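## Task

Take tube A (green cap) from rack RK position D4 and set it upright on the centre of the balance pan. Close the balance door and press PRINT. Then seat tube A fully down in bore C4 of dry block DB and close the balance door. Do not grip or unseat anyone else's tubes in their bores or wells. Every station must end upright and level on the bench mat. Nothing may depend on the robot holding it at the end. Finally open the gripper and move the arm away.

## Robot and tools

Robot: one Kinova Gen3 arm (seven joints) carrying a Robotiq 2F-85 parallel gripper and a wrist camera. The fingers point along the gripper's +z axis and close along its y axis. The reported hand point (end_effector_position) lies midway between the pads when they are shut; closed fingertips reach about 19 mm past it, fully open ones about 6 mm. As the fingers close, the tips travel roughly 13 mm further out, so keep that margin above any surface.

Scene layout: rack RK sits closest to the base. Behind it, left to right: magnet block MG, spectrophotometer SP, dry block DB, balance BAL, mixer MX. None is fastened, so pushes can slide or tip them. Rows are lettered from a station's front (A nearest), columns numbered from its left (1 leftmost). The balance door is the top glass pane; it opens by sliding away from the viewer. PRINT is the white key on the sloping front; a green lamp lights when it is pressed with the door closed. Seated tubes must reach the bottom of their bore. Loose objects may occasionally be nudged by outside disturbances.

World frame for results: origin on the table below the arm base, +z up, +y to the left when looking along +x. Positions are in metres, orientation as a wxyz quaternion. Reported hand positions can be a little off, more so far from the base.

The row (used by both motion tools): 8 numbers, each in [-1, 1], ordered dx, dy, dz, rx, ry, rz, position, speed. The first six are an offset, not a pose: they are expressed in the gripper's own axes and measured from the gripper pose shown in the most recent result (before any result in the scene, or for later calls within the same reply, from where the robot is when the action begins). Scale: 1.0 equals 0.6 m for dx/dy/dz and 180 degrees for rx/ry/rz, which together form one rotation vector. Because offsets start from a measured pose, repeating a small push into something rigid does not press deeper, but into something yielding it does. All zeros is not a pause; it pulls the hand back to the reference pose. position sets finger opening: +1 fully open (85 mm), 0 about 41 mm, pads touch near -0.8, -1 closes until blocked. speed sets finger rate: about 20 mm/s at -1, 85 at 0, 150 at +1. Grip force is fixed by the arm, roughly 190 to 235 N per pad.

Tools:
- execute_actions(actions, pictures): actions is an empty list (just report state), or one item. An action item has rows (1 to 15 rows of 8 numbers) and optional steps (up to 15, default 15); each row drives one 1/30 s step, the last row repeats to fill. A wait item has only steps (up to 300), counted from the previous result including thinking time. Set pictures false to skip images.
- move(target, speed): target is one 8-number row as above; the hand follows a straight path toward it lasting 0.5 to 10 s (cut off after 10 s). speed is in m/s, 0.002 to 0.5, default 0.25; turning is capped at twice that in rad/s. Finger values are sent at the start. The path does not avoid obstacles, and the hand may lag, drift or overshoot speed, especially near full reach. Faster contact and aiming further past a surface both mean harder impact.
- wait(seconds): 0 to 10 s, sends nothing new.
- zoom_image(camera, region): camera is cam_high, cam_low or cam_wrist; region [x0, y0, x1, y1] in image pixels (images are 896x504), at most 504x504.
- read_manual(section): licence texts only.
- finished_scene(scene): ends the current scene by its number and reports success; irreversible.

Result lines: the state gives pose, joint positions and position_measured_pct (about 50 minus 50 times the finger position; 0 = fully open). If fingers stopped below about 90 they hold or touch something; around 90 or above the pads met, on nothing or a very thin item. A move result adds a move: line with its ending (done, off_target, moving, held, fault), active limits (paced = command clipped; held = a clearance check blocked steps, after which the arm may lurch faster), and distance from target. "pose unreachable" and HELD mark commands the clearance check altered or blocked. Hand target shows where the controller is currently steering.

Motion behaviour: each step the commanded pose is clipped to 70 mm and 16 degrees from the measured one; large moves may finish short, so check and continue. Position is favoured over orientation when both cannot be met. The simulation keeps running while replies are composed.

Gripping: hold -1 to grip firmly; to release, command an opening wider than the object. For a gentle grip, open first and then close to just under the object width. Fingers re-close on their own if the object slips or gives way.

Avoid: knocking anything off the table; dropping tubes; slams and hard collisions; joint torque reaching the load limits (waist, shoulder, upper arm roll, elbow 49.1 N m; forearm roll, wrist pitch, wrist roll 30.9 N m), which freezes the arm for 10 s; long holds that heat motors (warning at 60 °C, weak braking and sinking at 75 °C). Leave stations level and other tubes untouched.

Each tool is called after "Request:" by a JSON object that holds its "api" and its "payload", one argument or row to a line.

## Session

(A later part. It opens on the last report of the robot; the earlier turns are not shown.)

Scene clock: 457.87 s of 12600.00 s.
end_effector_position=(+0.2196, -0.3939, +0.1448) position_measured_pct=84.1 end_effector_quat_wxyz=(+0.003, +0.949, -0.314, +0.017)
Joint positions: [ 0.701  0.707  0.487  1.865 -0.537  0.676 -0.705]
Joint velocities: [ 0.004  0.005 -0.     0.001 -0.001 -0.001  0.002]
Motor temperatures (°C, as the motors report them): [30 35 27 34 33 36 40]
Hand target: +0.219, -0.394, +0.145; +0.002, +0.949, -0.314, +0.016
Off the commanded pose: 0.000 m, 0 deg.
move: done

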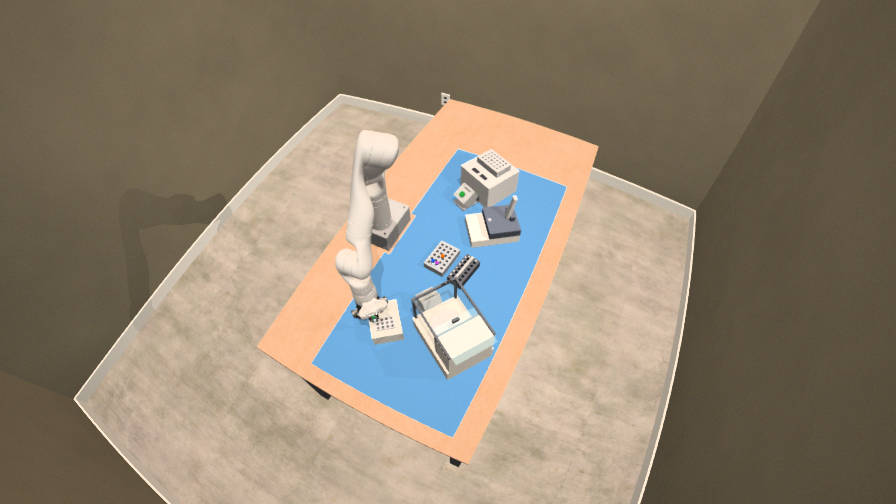

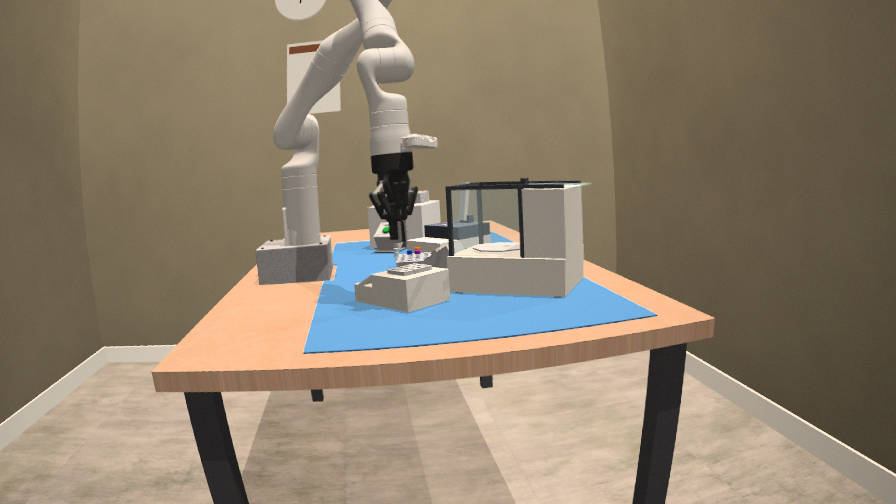

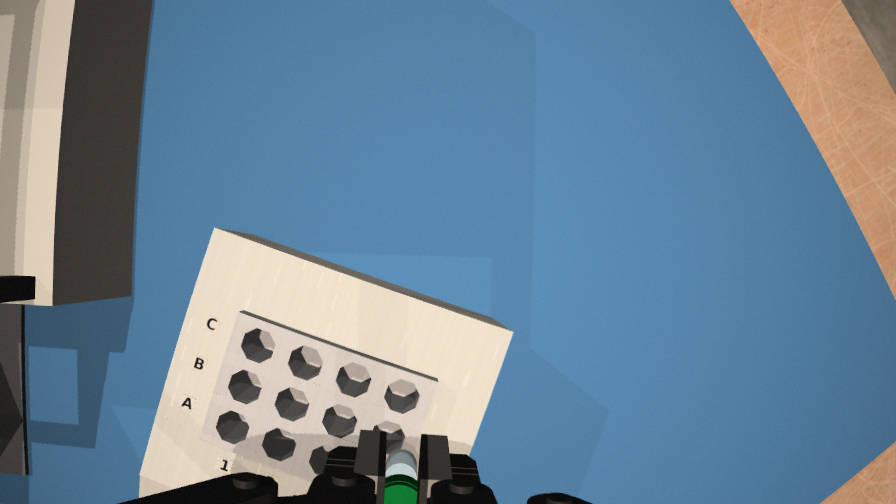

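Request:
{"api": "move", "payload": {
  "target": [0.018,0,0.04,0,0,0,-1,0],
  "speed": 0.04
}}

Request:
{"api": "zoom_image", "payload": {
  "camera": "cam_wrist",
  "region": [200,250,650,504]
}}

Scene clock: 470.37 s of 12600.00 s.
end_effector_position=(+0.2295, -0.4020, +0.1258) position_measured_pct=84.1 end_effector_quat_wxyz=(+0.004, +0.949, -0.314, +0.020)
Joint positions: [ 0.716  0.756  0.46   1.84  -0.566  0.645 -0.696]
Joint velocities: [ 0.002  0.001 -0.001 -0.002 -0.003 -0.    -0.   ]
Motor temperatures (°C, as the motors report them): [30 35 27 34 33 36 40]
Hand target: +0.229, -0.401, +0.121; +0.003, +0.949, -0.314, +0.017
Off the commanded pose: 0.005 m, 0 deg.
move: off_target

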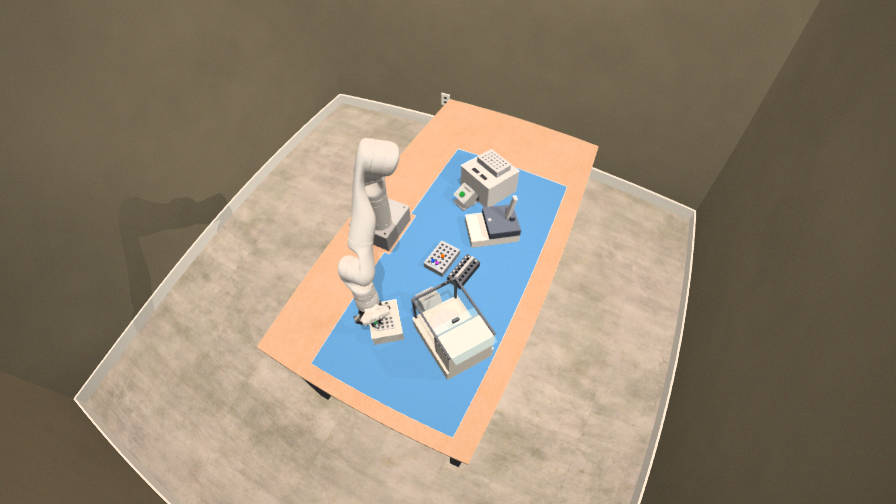

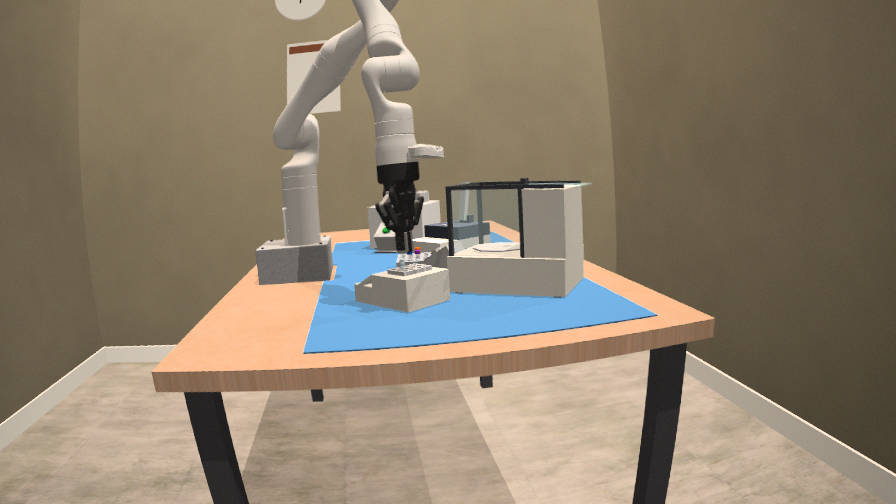

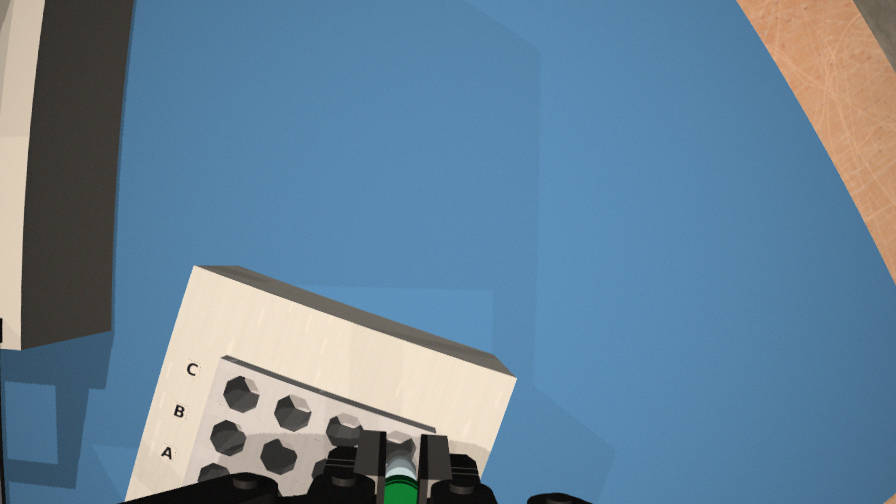

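Region (200, 250, 650, 504) of cam_wrist's 896x504 image, scaled by 1.120; it fills the top 284 rows of this view, and the rest is white.

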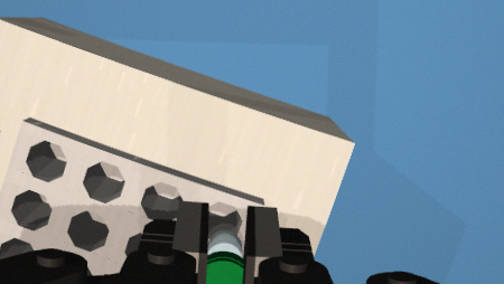

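Request:
{"api": "move", "payload": {
  "target": [0,0,-0.01,0,0,0,-1,0],
  "speed": 0.03
}}

Request:
{"api": "move", "payload": {
  "target": [0.011,-0.003,0,0,0,0,-1,0],
  "speed": 0.03
}}

Request:
{"api": "move", "payload": {
  "target": [0,0,0.025,0,0,0,-1,0],
  "speed": 0.02
}}

Request:
{"api": "zoom_image", "payload": {
  "camera": "cam_wrist",
  "region": [200,250,650,504]
}}

Scene clock: 477.70 s of 12600.00 s.
end_effector_position=(+0.2293, -0.4019, +0.1317) position_measured_pct=84.1 end_effector_quat_wxyz=(+0.004, +0.949, -0.314, +0.020)
Joint positions: [ 0.711  0.745  0.468  1.838 -0.558  0.659 -0.703]
Joint velocities: [-0.002 -0.002 -0.    -0.001  0.001  0.002 -0.001]
Motor temperatures (°C, as the motors report them): [30 35 27 34 33 36 40]
Hand target: +0.229, -0.402, +0.132; +0.004, +0.949, -0.314, +0.020
Off the commanded pose: 0.000 m, 0 deg.
move: done

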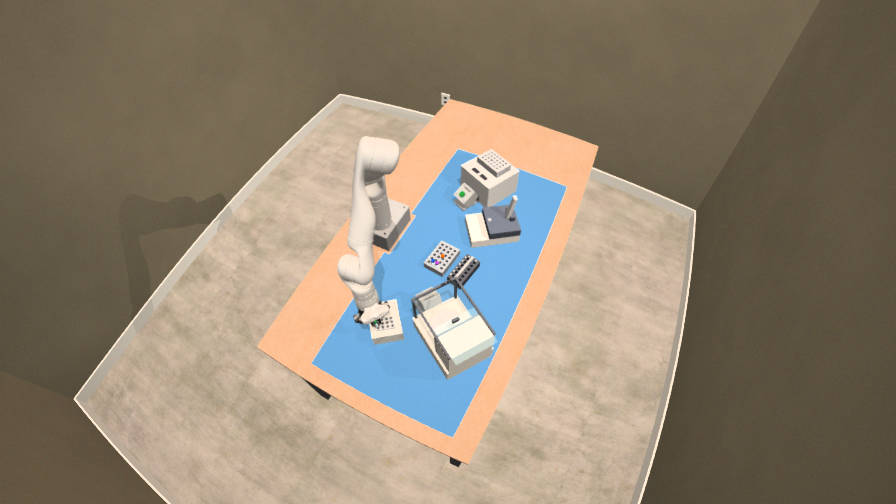

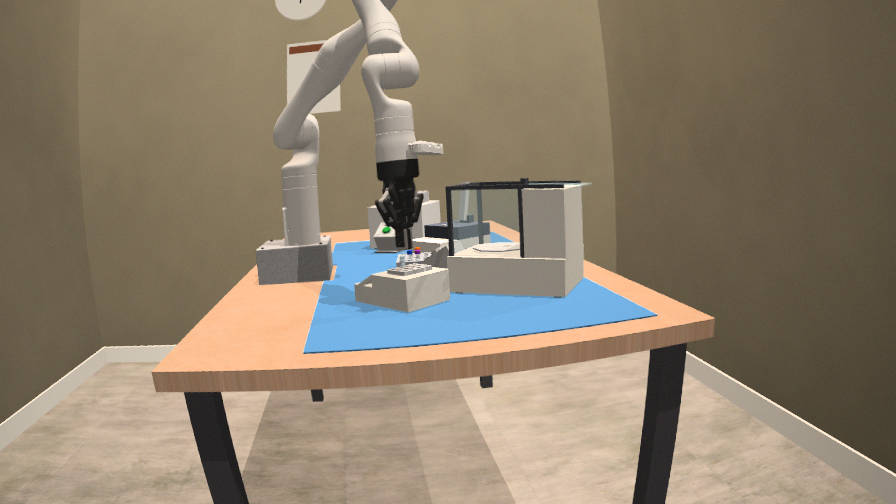

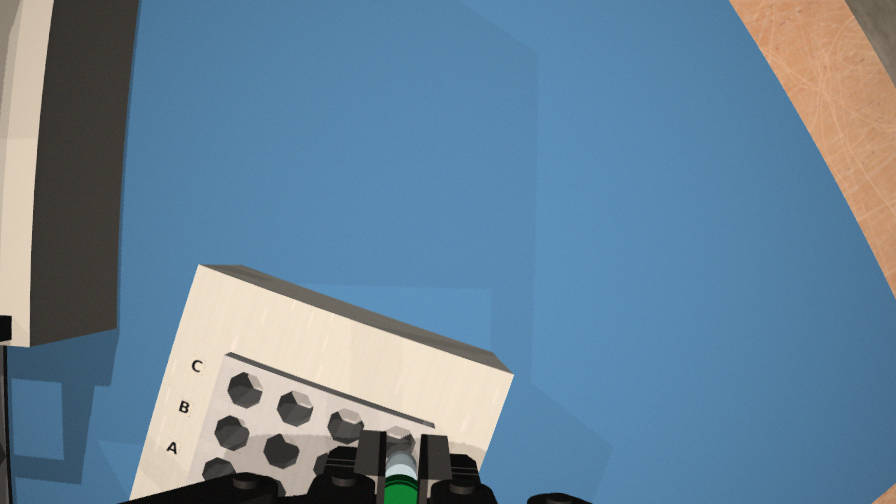

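Scene clock: 478.40 s of 12600.00 s.
end_effector_position=(+0.2355, -0.4043, +0.1320) position_measured_pct=84.1 end_effector_quat_wxyz=(+0.004, +0.949, -0.314, +0.020)
Joint positions: [ 0.702  0.753  0.471  1.819 -0.557  0.67  -0.716]
Joint velocities: [-0.002  0.002  0.001 -0.001  0.002  0.002 -0.003]
Motor temperatures (°C, as the motors report them): [30 35 27 34 33 36 40]
Hand target: +0.236, -0.404, +0.132; +0.004, +0.949, -0.314, +0.020
Off the commanded pose: 0.000 m, 0 deg.
move: done

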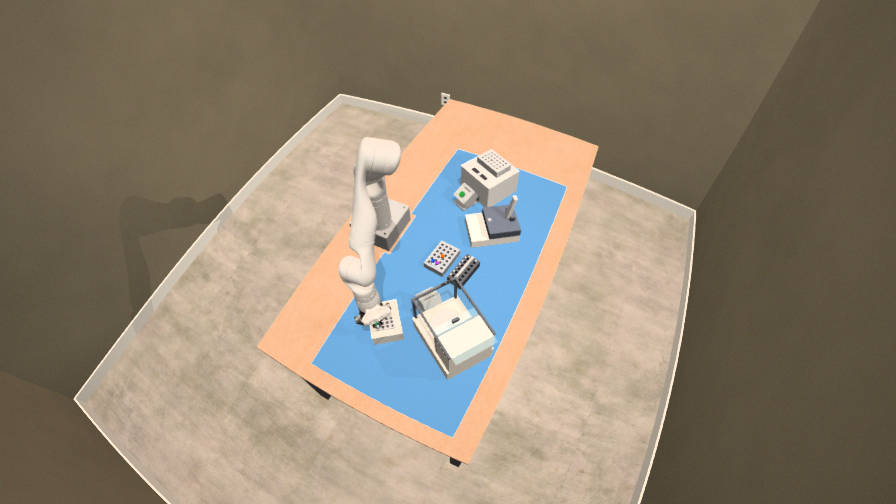

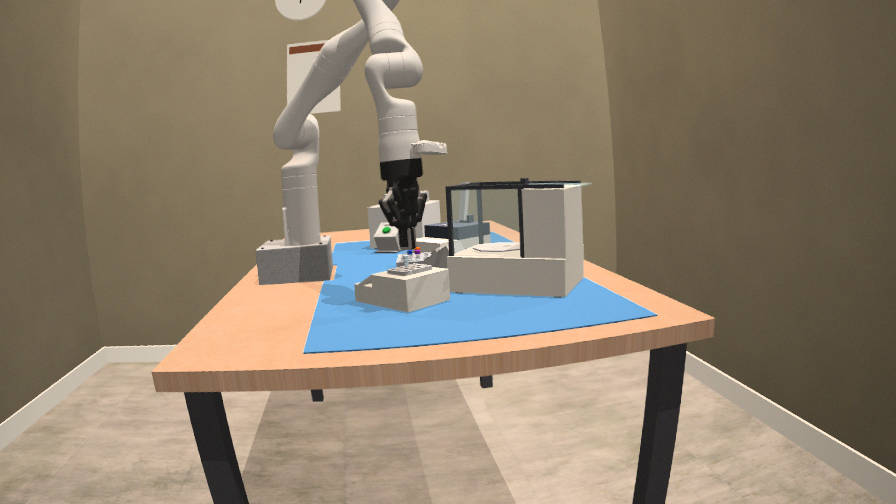

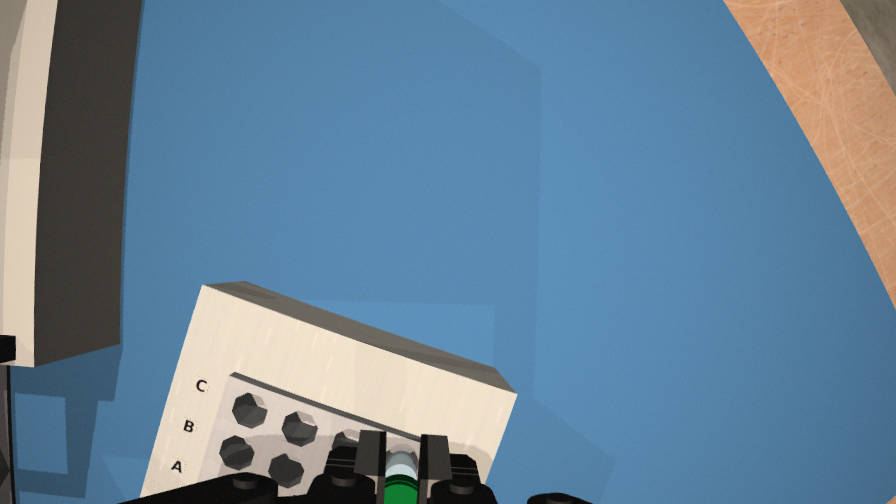

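Scene clock: 479.37 s of 12600.00 s.
end_effector_position=(+0.2380, -0.4072, +0.1254) position_measured_pct=84.1 end_effector_quat_wxyz=(+0.006, +0.949, -0.314, +0.026)
Joint positions: [ 0.715  0.763  0.455  1.823 -0.575  0.643 -0.7  ]
Joint velocities: [ 0.001  0.    -0.002 -0.002 -0.005 -0.005  0.004]
Motor temperatures (°C, as the motors report them): [30 35 27 34 33 36 40]
Hand target: +0.236, -0.405, +0.117; +0.004, +0.949, -0.314, +0.020
Off the commanded pose: 0.009 m, 1 deg.
move: off_target

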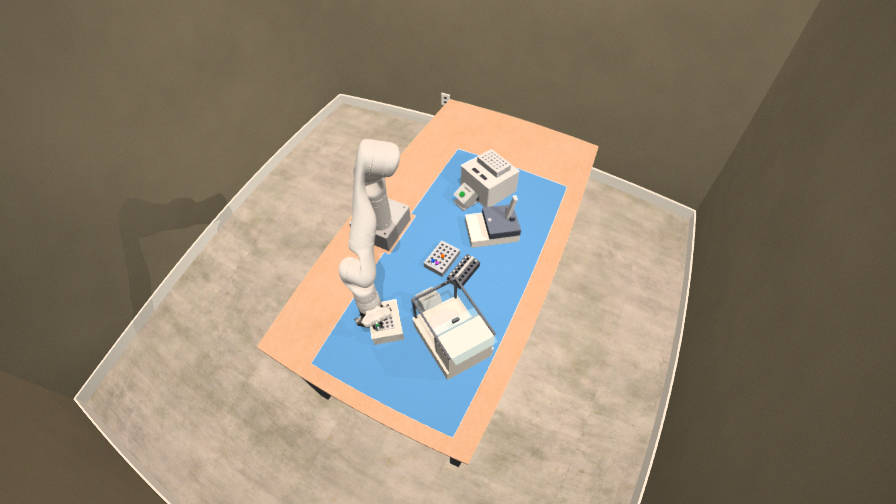

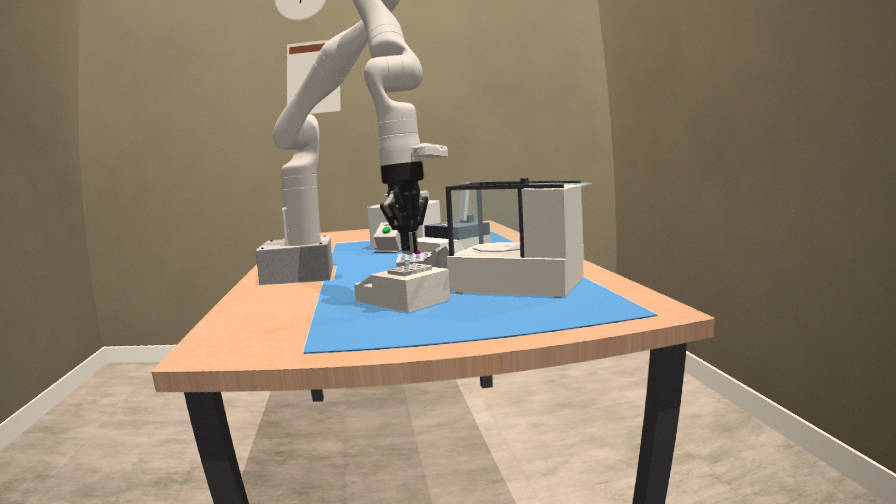

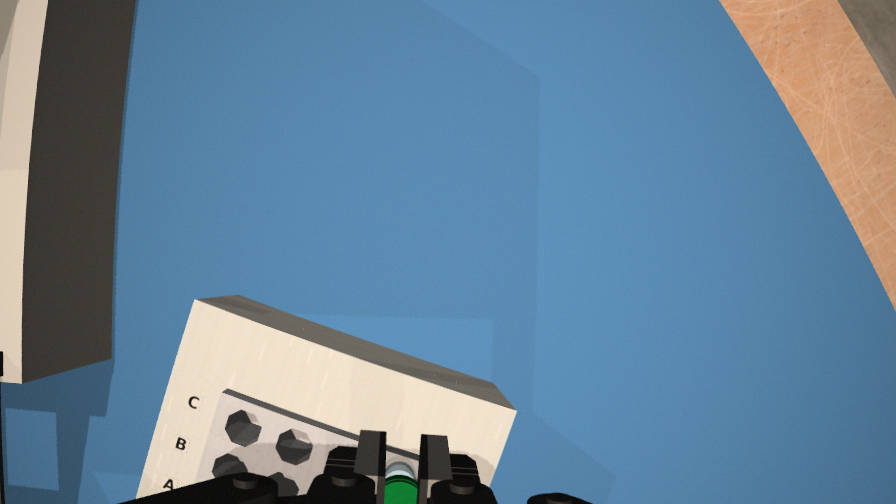

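Region (200, 250, 650, 504) of cam_wrist's 896x504 image, scaled by 1.120; it fills the top 284 rows of this view, and the rest is white.

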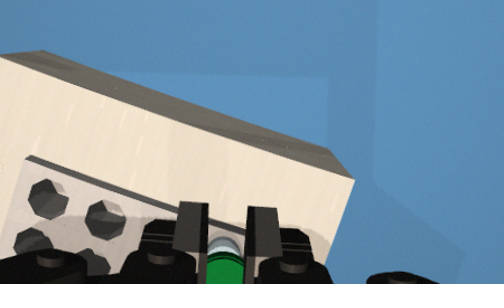

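Request:
{"api": "move", "payload": {
  "target": [0.005,0,-0.006,0,0,0,-1,0],
  "speed": 0.02
}}

Request:
{"api": "move", "payload": {
  "target": [0,0,0.02,0,0,0,-1,0],
  "speed": 0.015
}}

Scene clock: 485.40 s of 12600.00 s.
end_effector_position=(+0.2402, -0.4089, +0.1291) position_measured_pct=84.1 end_effector_quat_wxyz=(+0.006, +0.949, -0.314, +0.026)
Joint positions: [ 0.709  0.76   0.461  1.812 -0.569  0.657 -0.709]
Joint velocities: [-0.001 -0.     0.001 -0.002 -0.001  0.002 -0.002]
Motor temperatures (°C, as the motors report them): [30 35 27 34 33 36 40]
Hand target: +0.240, -0.409, +0.129; +0.006, +0.949, -0.314, +0.026
Off the commanded pose: 0.000 m, 0 deg.
move: done

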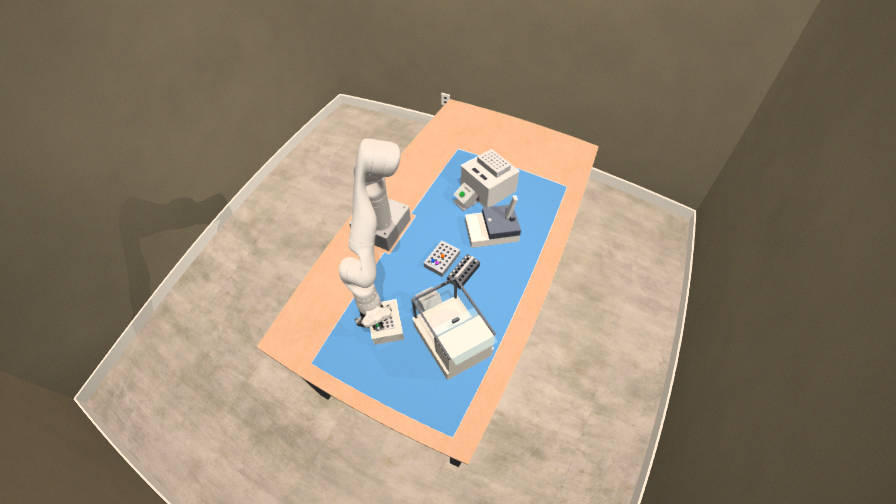

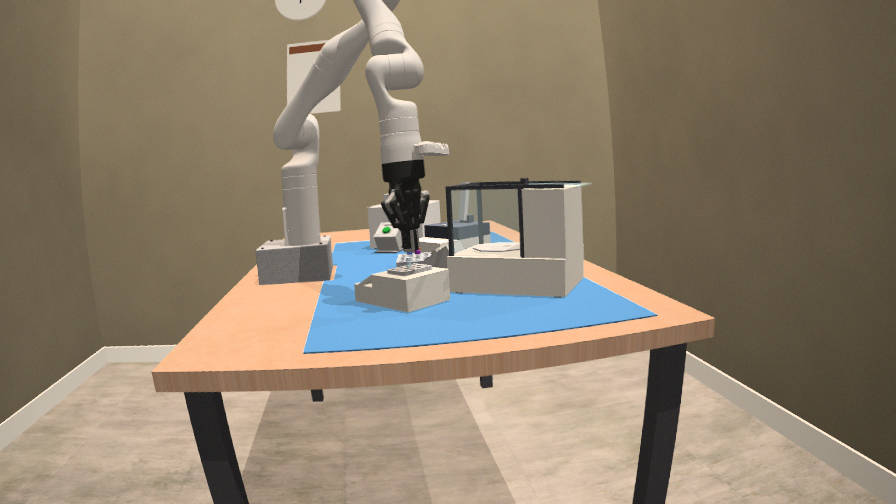

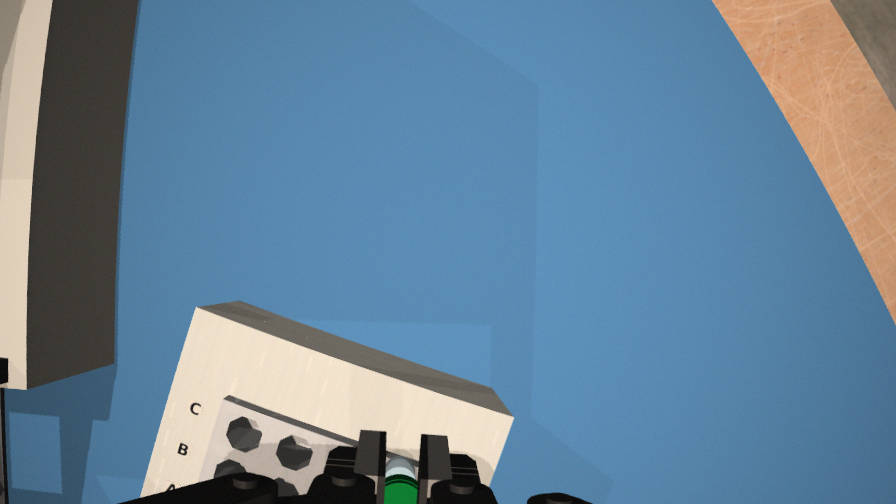

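Scene clock: 486.43 s of 12600.00 s.
end_effector_position=(+0.2440, -0.4125, +0.1248) position_measured_pct=84.1 end_effector_quat_wxyz=(+0.009, +0.949, -0.314, +0.033)
Joint positions: [ 0.719  0.768  0.447  1.812 -0.585  0.634 -0.696]
Joint velocities: [ 0.     0.002 -0.001 -0.002 -0.004 -0.005  0.004]
Motor temperatures (°C, as the motors report them): [30 35 27 34 33 36 40]
Hand target: +0.241, -0.409, +0.117; +0.006, +0.949, -0.314, +0.026
Off the commanded pose: 0.009 m, 1 deg.
move: off_target

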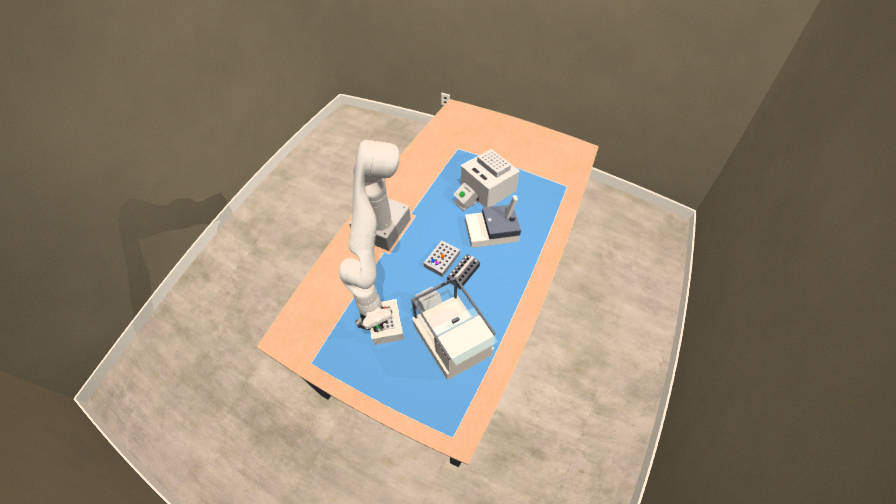

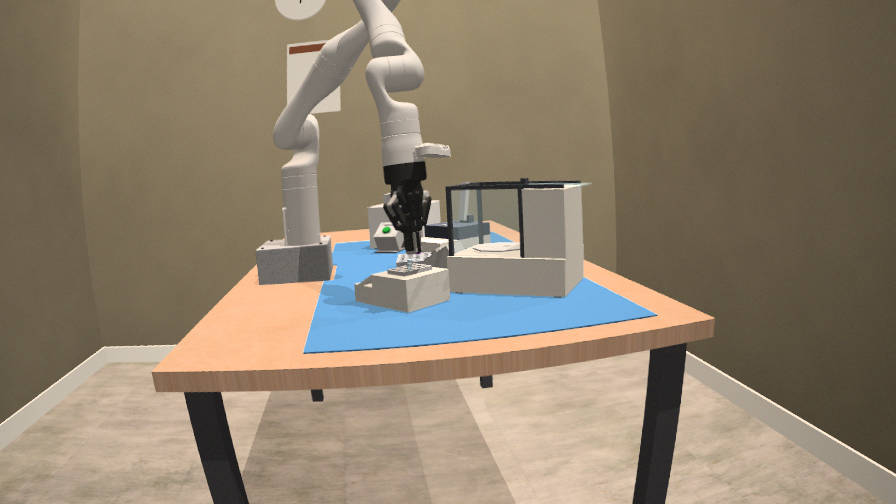

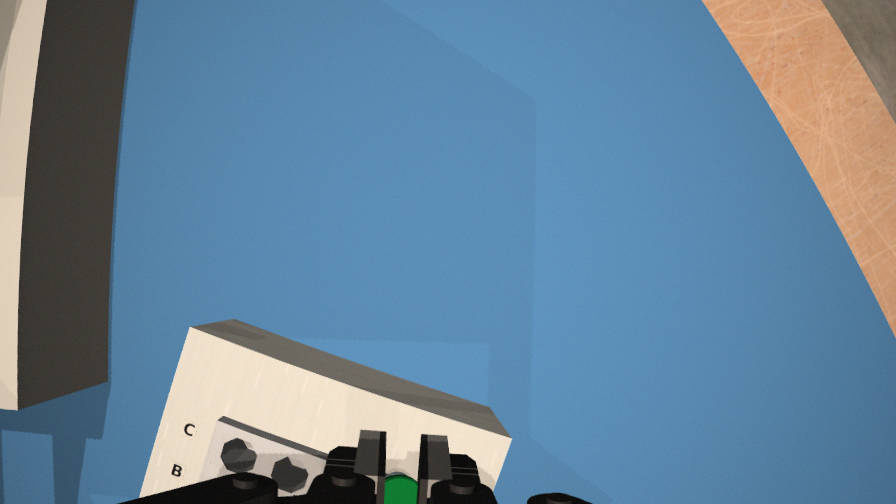

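Request:
{"api": "move", "payload": {
  "target": [-0.01,0,-0.06,0,-0.022,0,-1,0],
  "speed": 0.04
}}

Request:
{"api": "zoom_image", "payload": {
  "camera": "cam_wrist",
  "region": [200,250,650,504]
}}

Request:
{"api": "zoom_image", "payload": {
  "camera": "cam_low",
  "region": [330,180,490,320]
}}

Scene clock: 494.93 s of 12600.00 s.
end_effector_position=(+0.2369, -0.4076, +0.1601) position_measured_pct=84.1 end_effector_quat_wxyz=(-0.002, +0.949, -0.314, +0.000)
Joint positions: [ 0.661  0.733  0.532  1.749 -0.495  0.801 -0.783]
Joint velocities: [-0.004 -0.002  0.001 -0.003  0.003  0.007 -0.002]
Motor temperatures (°C, as the motors report them): [30 35 27 34 33 36 40]
Hand target: +0.237, -0.408, +0.160; -0.002, +0.949, -0.314, +0.000
Off the commanded pose: 0.000 m, 0 deg.
move: done

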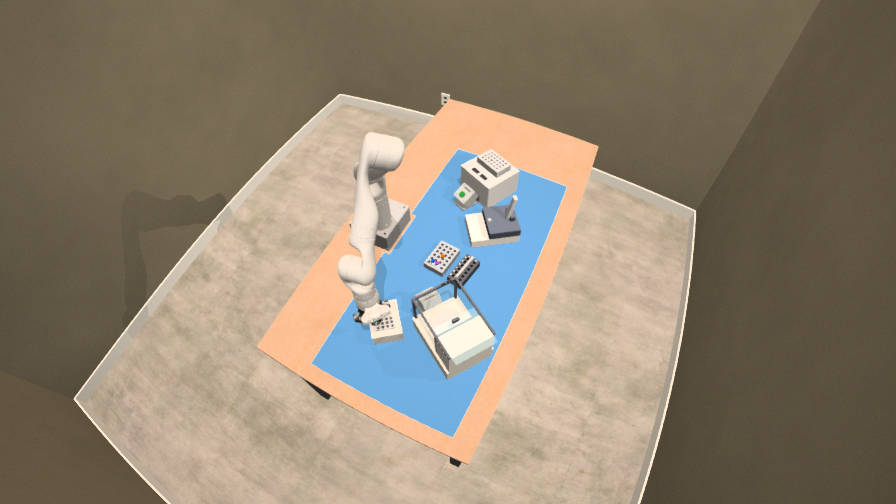

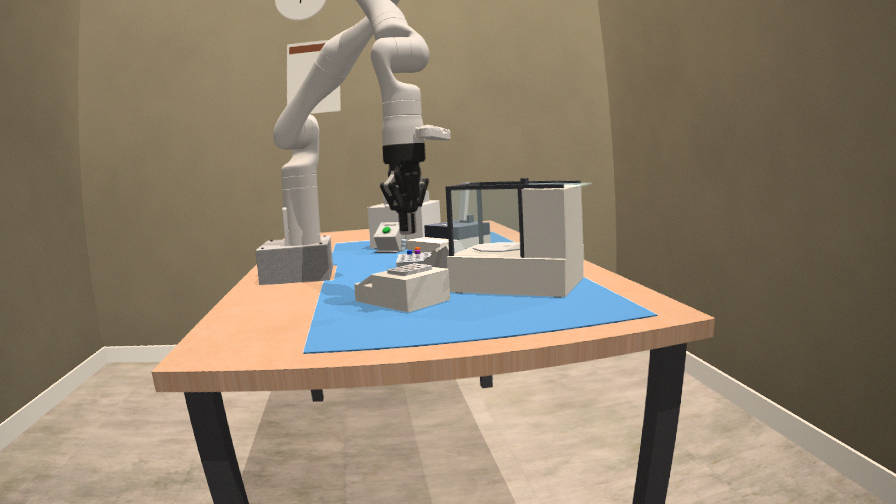

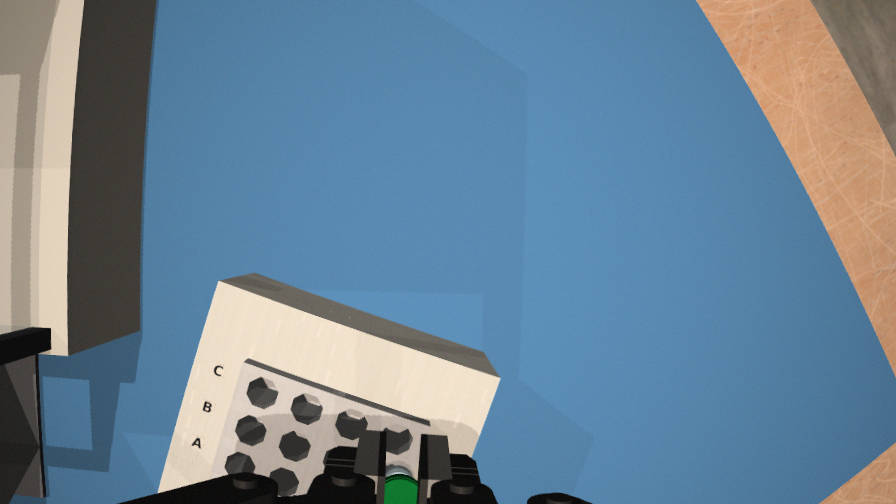

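Region (200, 250, 650, 504) of cam_wrist's 896x504 image, scaled by 1.120; it fills the top 284 rows of this view, and the rest is white.

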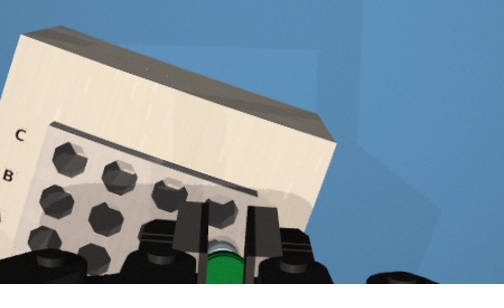

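Region (330, 180, 490, 320) of cam_low's 896x504 image, scaled by 3.150, with more detail than that image has; it fills the top 441 rows of this view, and the rest is white.

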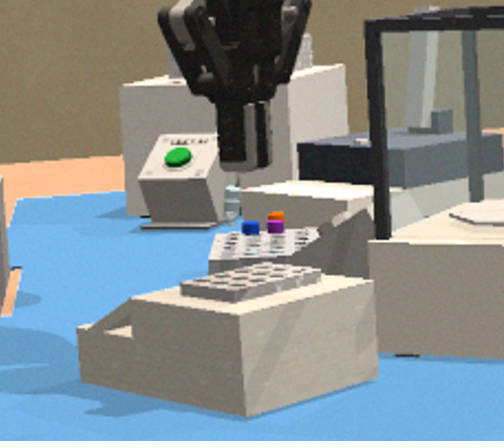

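Request:
{"api": "move", "payload": {
  "target": [0,0,0,0,0.055,0,-1,0],
  "speed": 0.04
}}

Request:
{"api": "zoom_image", "payload": {
  "camera": "cam_wrist",
  "region": [200,250,650,504]
}}

Request:
{"api": "zoom_image", "payload": {
  "camera": "cam_low",
  "region": [330,180,490,320]
}}

Scene clock: 522.37 s of 12600.00 s.
end_effector_position=(+0.2372, -0.4074, +0.1599) position_measured_pct=84.1 end_effector_quat_wxyz=(+0.025, +0.946, -0.313, +0.082)
Joint positions: [ 0.762  0.639  0.409  1.919 -0.625  0.554 -0.613]
Joint velocities: [ 0.01  -0.005 -0.007  0.008 -0.007 -0.011  0.011]
Motor temperatures (°C, as the motors report them): [30 35 27 34 33 36 40]
Hand target: +0.237, -0.408, +0.160; +0.025, +0.946, -0.313, +0.082
Off the commanded pose: 0.000 m, 0 deg.
move: done

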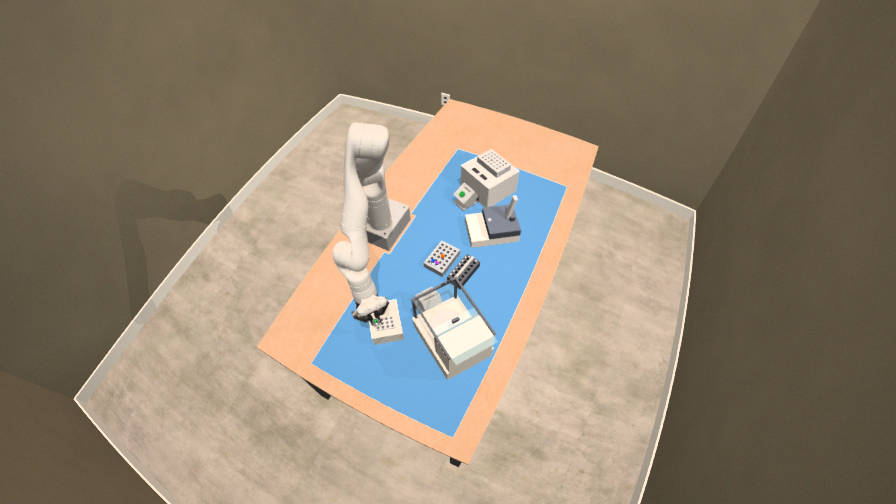

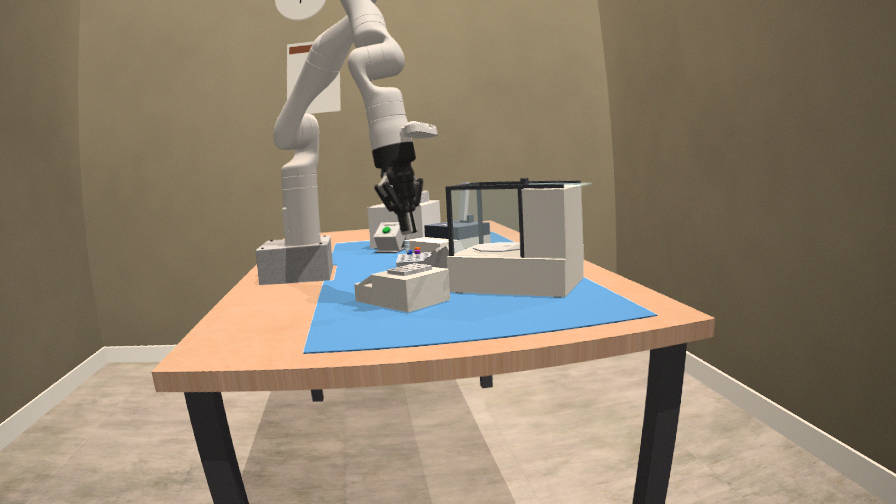

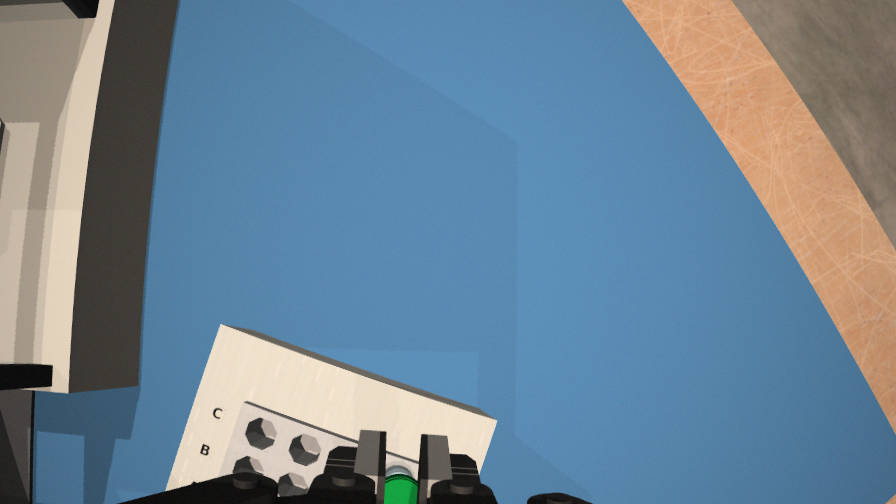

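Region (200, 250, 650, 504) of cam_wrist's 896x504 image, scaled by 1.120; it fills the top 284 rows of this view, and the rest is white.

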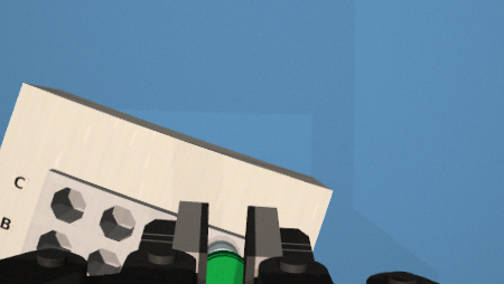

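Region (330, 180, 490, 320) of cam_low's 896x504 image, scaled by 3.150, with more detail than that image has; it fills the top 441 rows of this view, and the rest is white.

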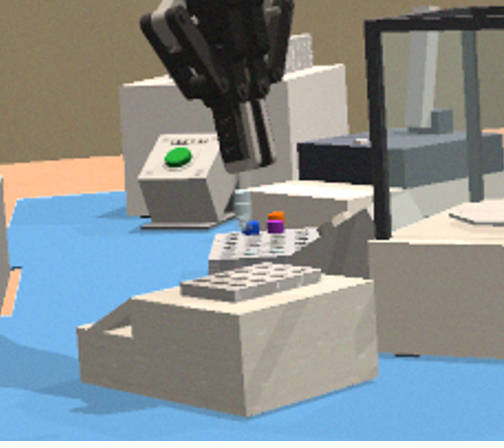

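Request:
{"api": "move", "payload": {
  "target": [-0.0165,-0.002,0.040,0,0,0,-1,0],
  "speed": 0.03
}}

Request:
{"api": "zoom_image", "payload": {
  "camera": "cam_low",
  "region": [350,200,470,300]
}}

Request:
{"api": "zoom_image", "payload": {
  "camera": "cam_high",
  "region": [330,270,430,360]
}}

Scene clock: 543.70 s of 12600.00 s.
end_effector_position=(+0.2336, -0.4030, +0.1347) position_measured_pct=84.1 end_effector_quat_wxyz=(+0.025, +0.946, -0.313, +0.082)
Joint positions: [ 0.803  0.677  0.351  1.953 -0.671  0.476 -0.561]
Joint velocities: [ 0.004  0.003 -0.003  0.001 -0.001 -0.003  0.002]
Motor temperatures (°C, as the motors report them): [30 35 27 34 33 36 40]
Hand target: +0.233, -0.403, +0.135; +0.025, +0.946, -0.313, +0.082
Off the commanded pose: 0.000 m, 0 deg.
move: done

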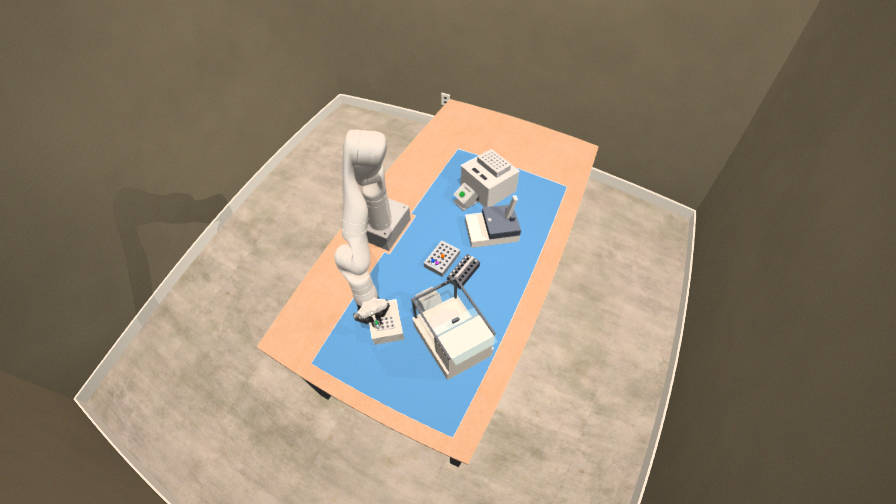

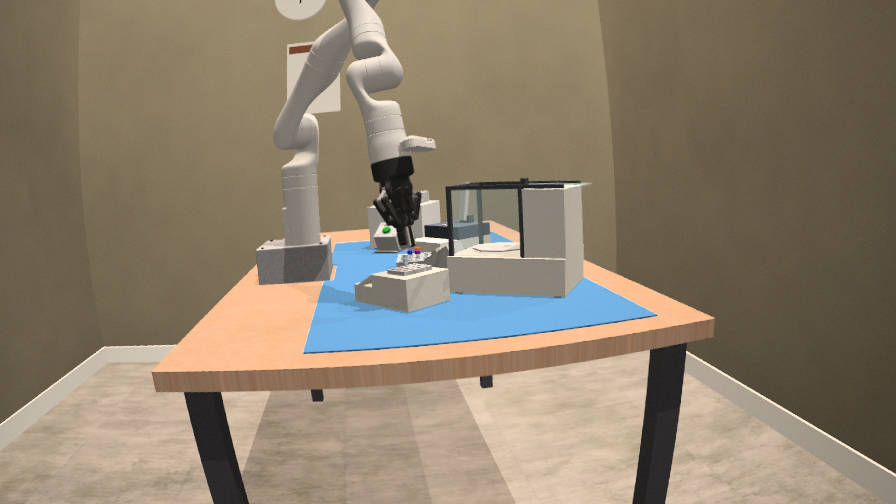

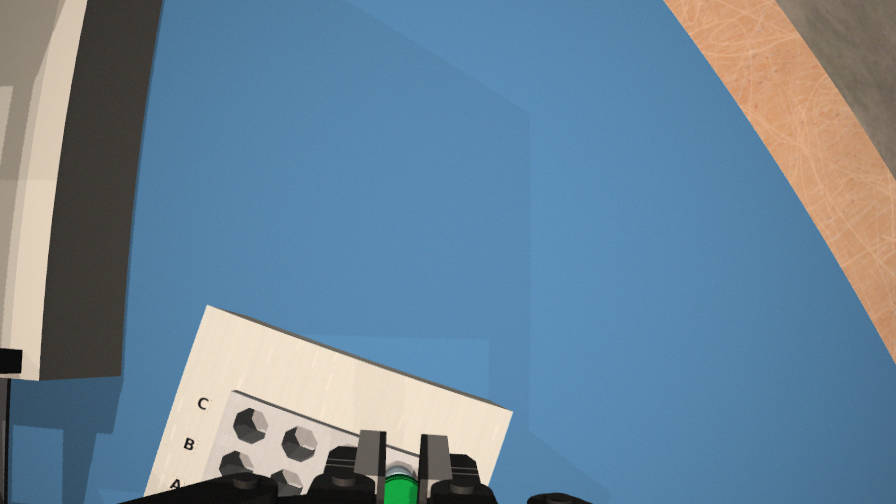

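Region (350, 200, 470, 300) of cam_low's 896x504 image, scaled by 4.200, with more detail than that image has.

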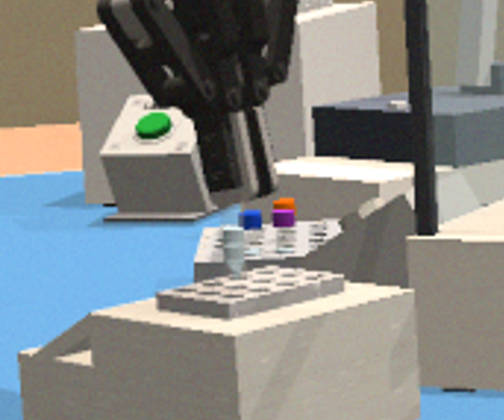

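Region (330, 270, 430, 360) of cam_high's 896x504 image, scaled by 5.040, with more detail than that image has; it fills the top 454 rows of this view, and the rest is white.

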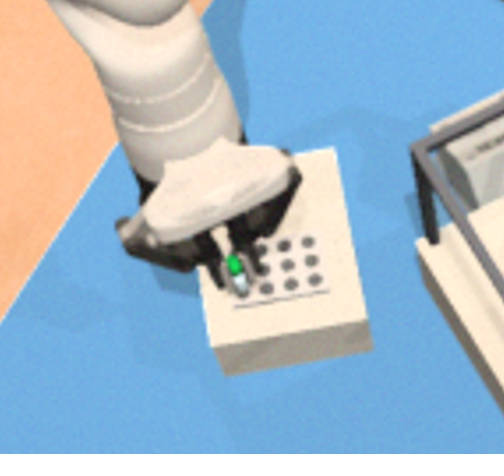

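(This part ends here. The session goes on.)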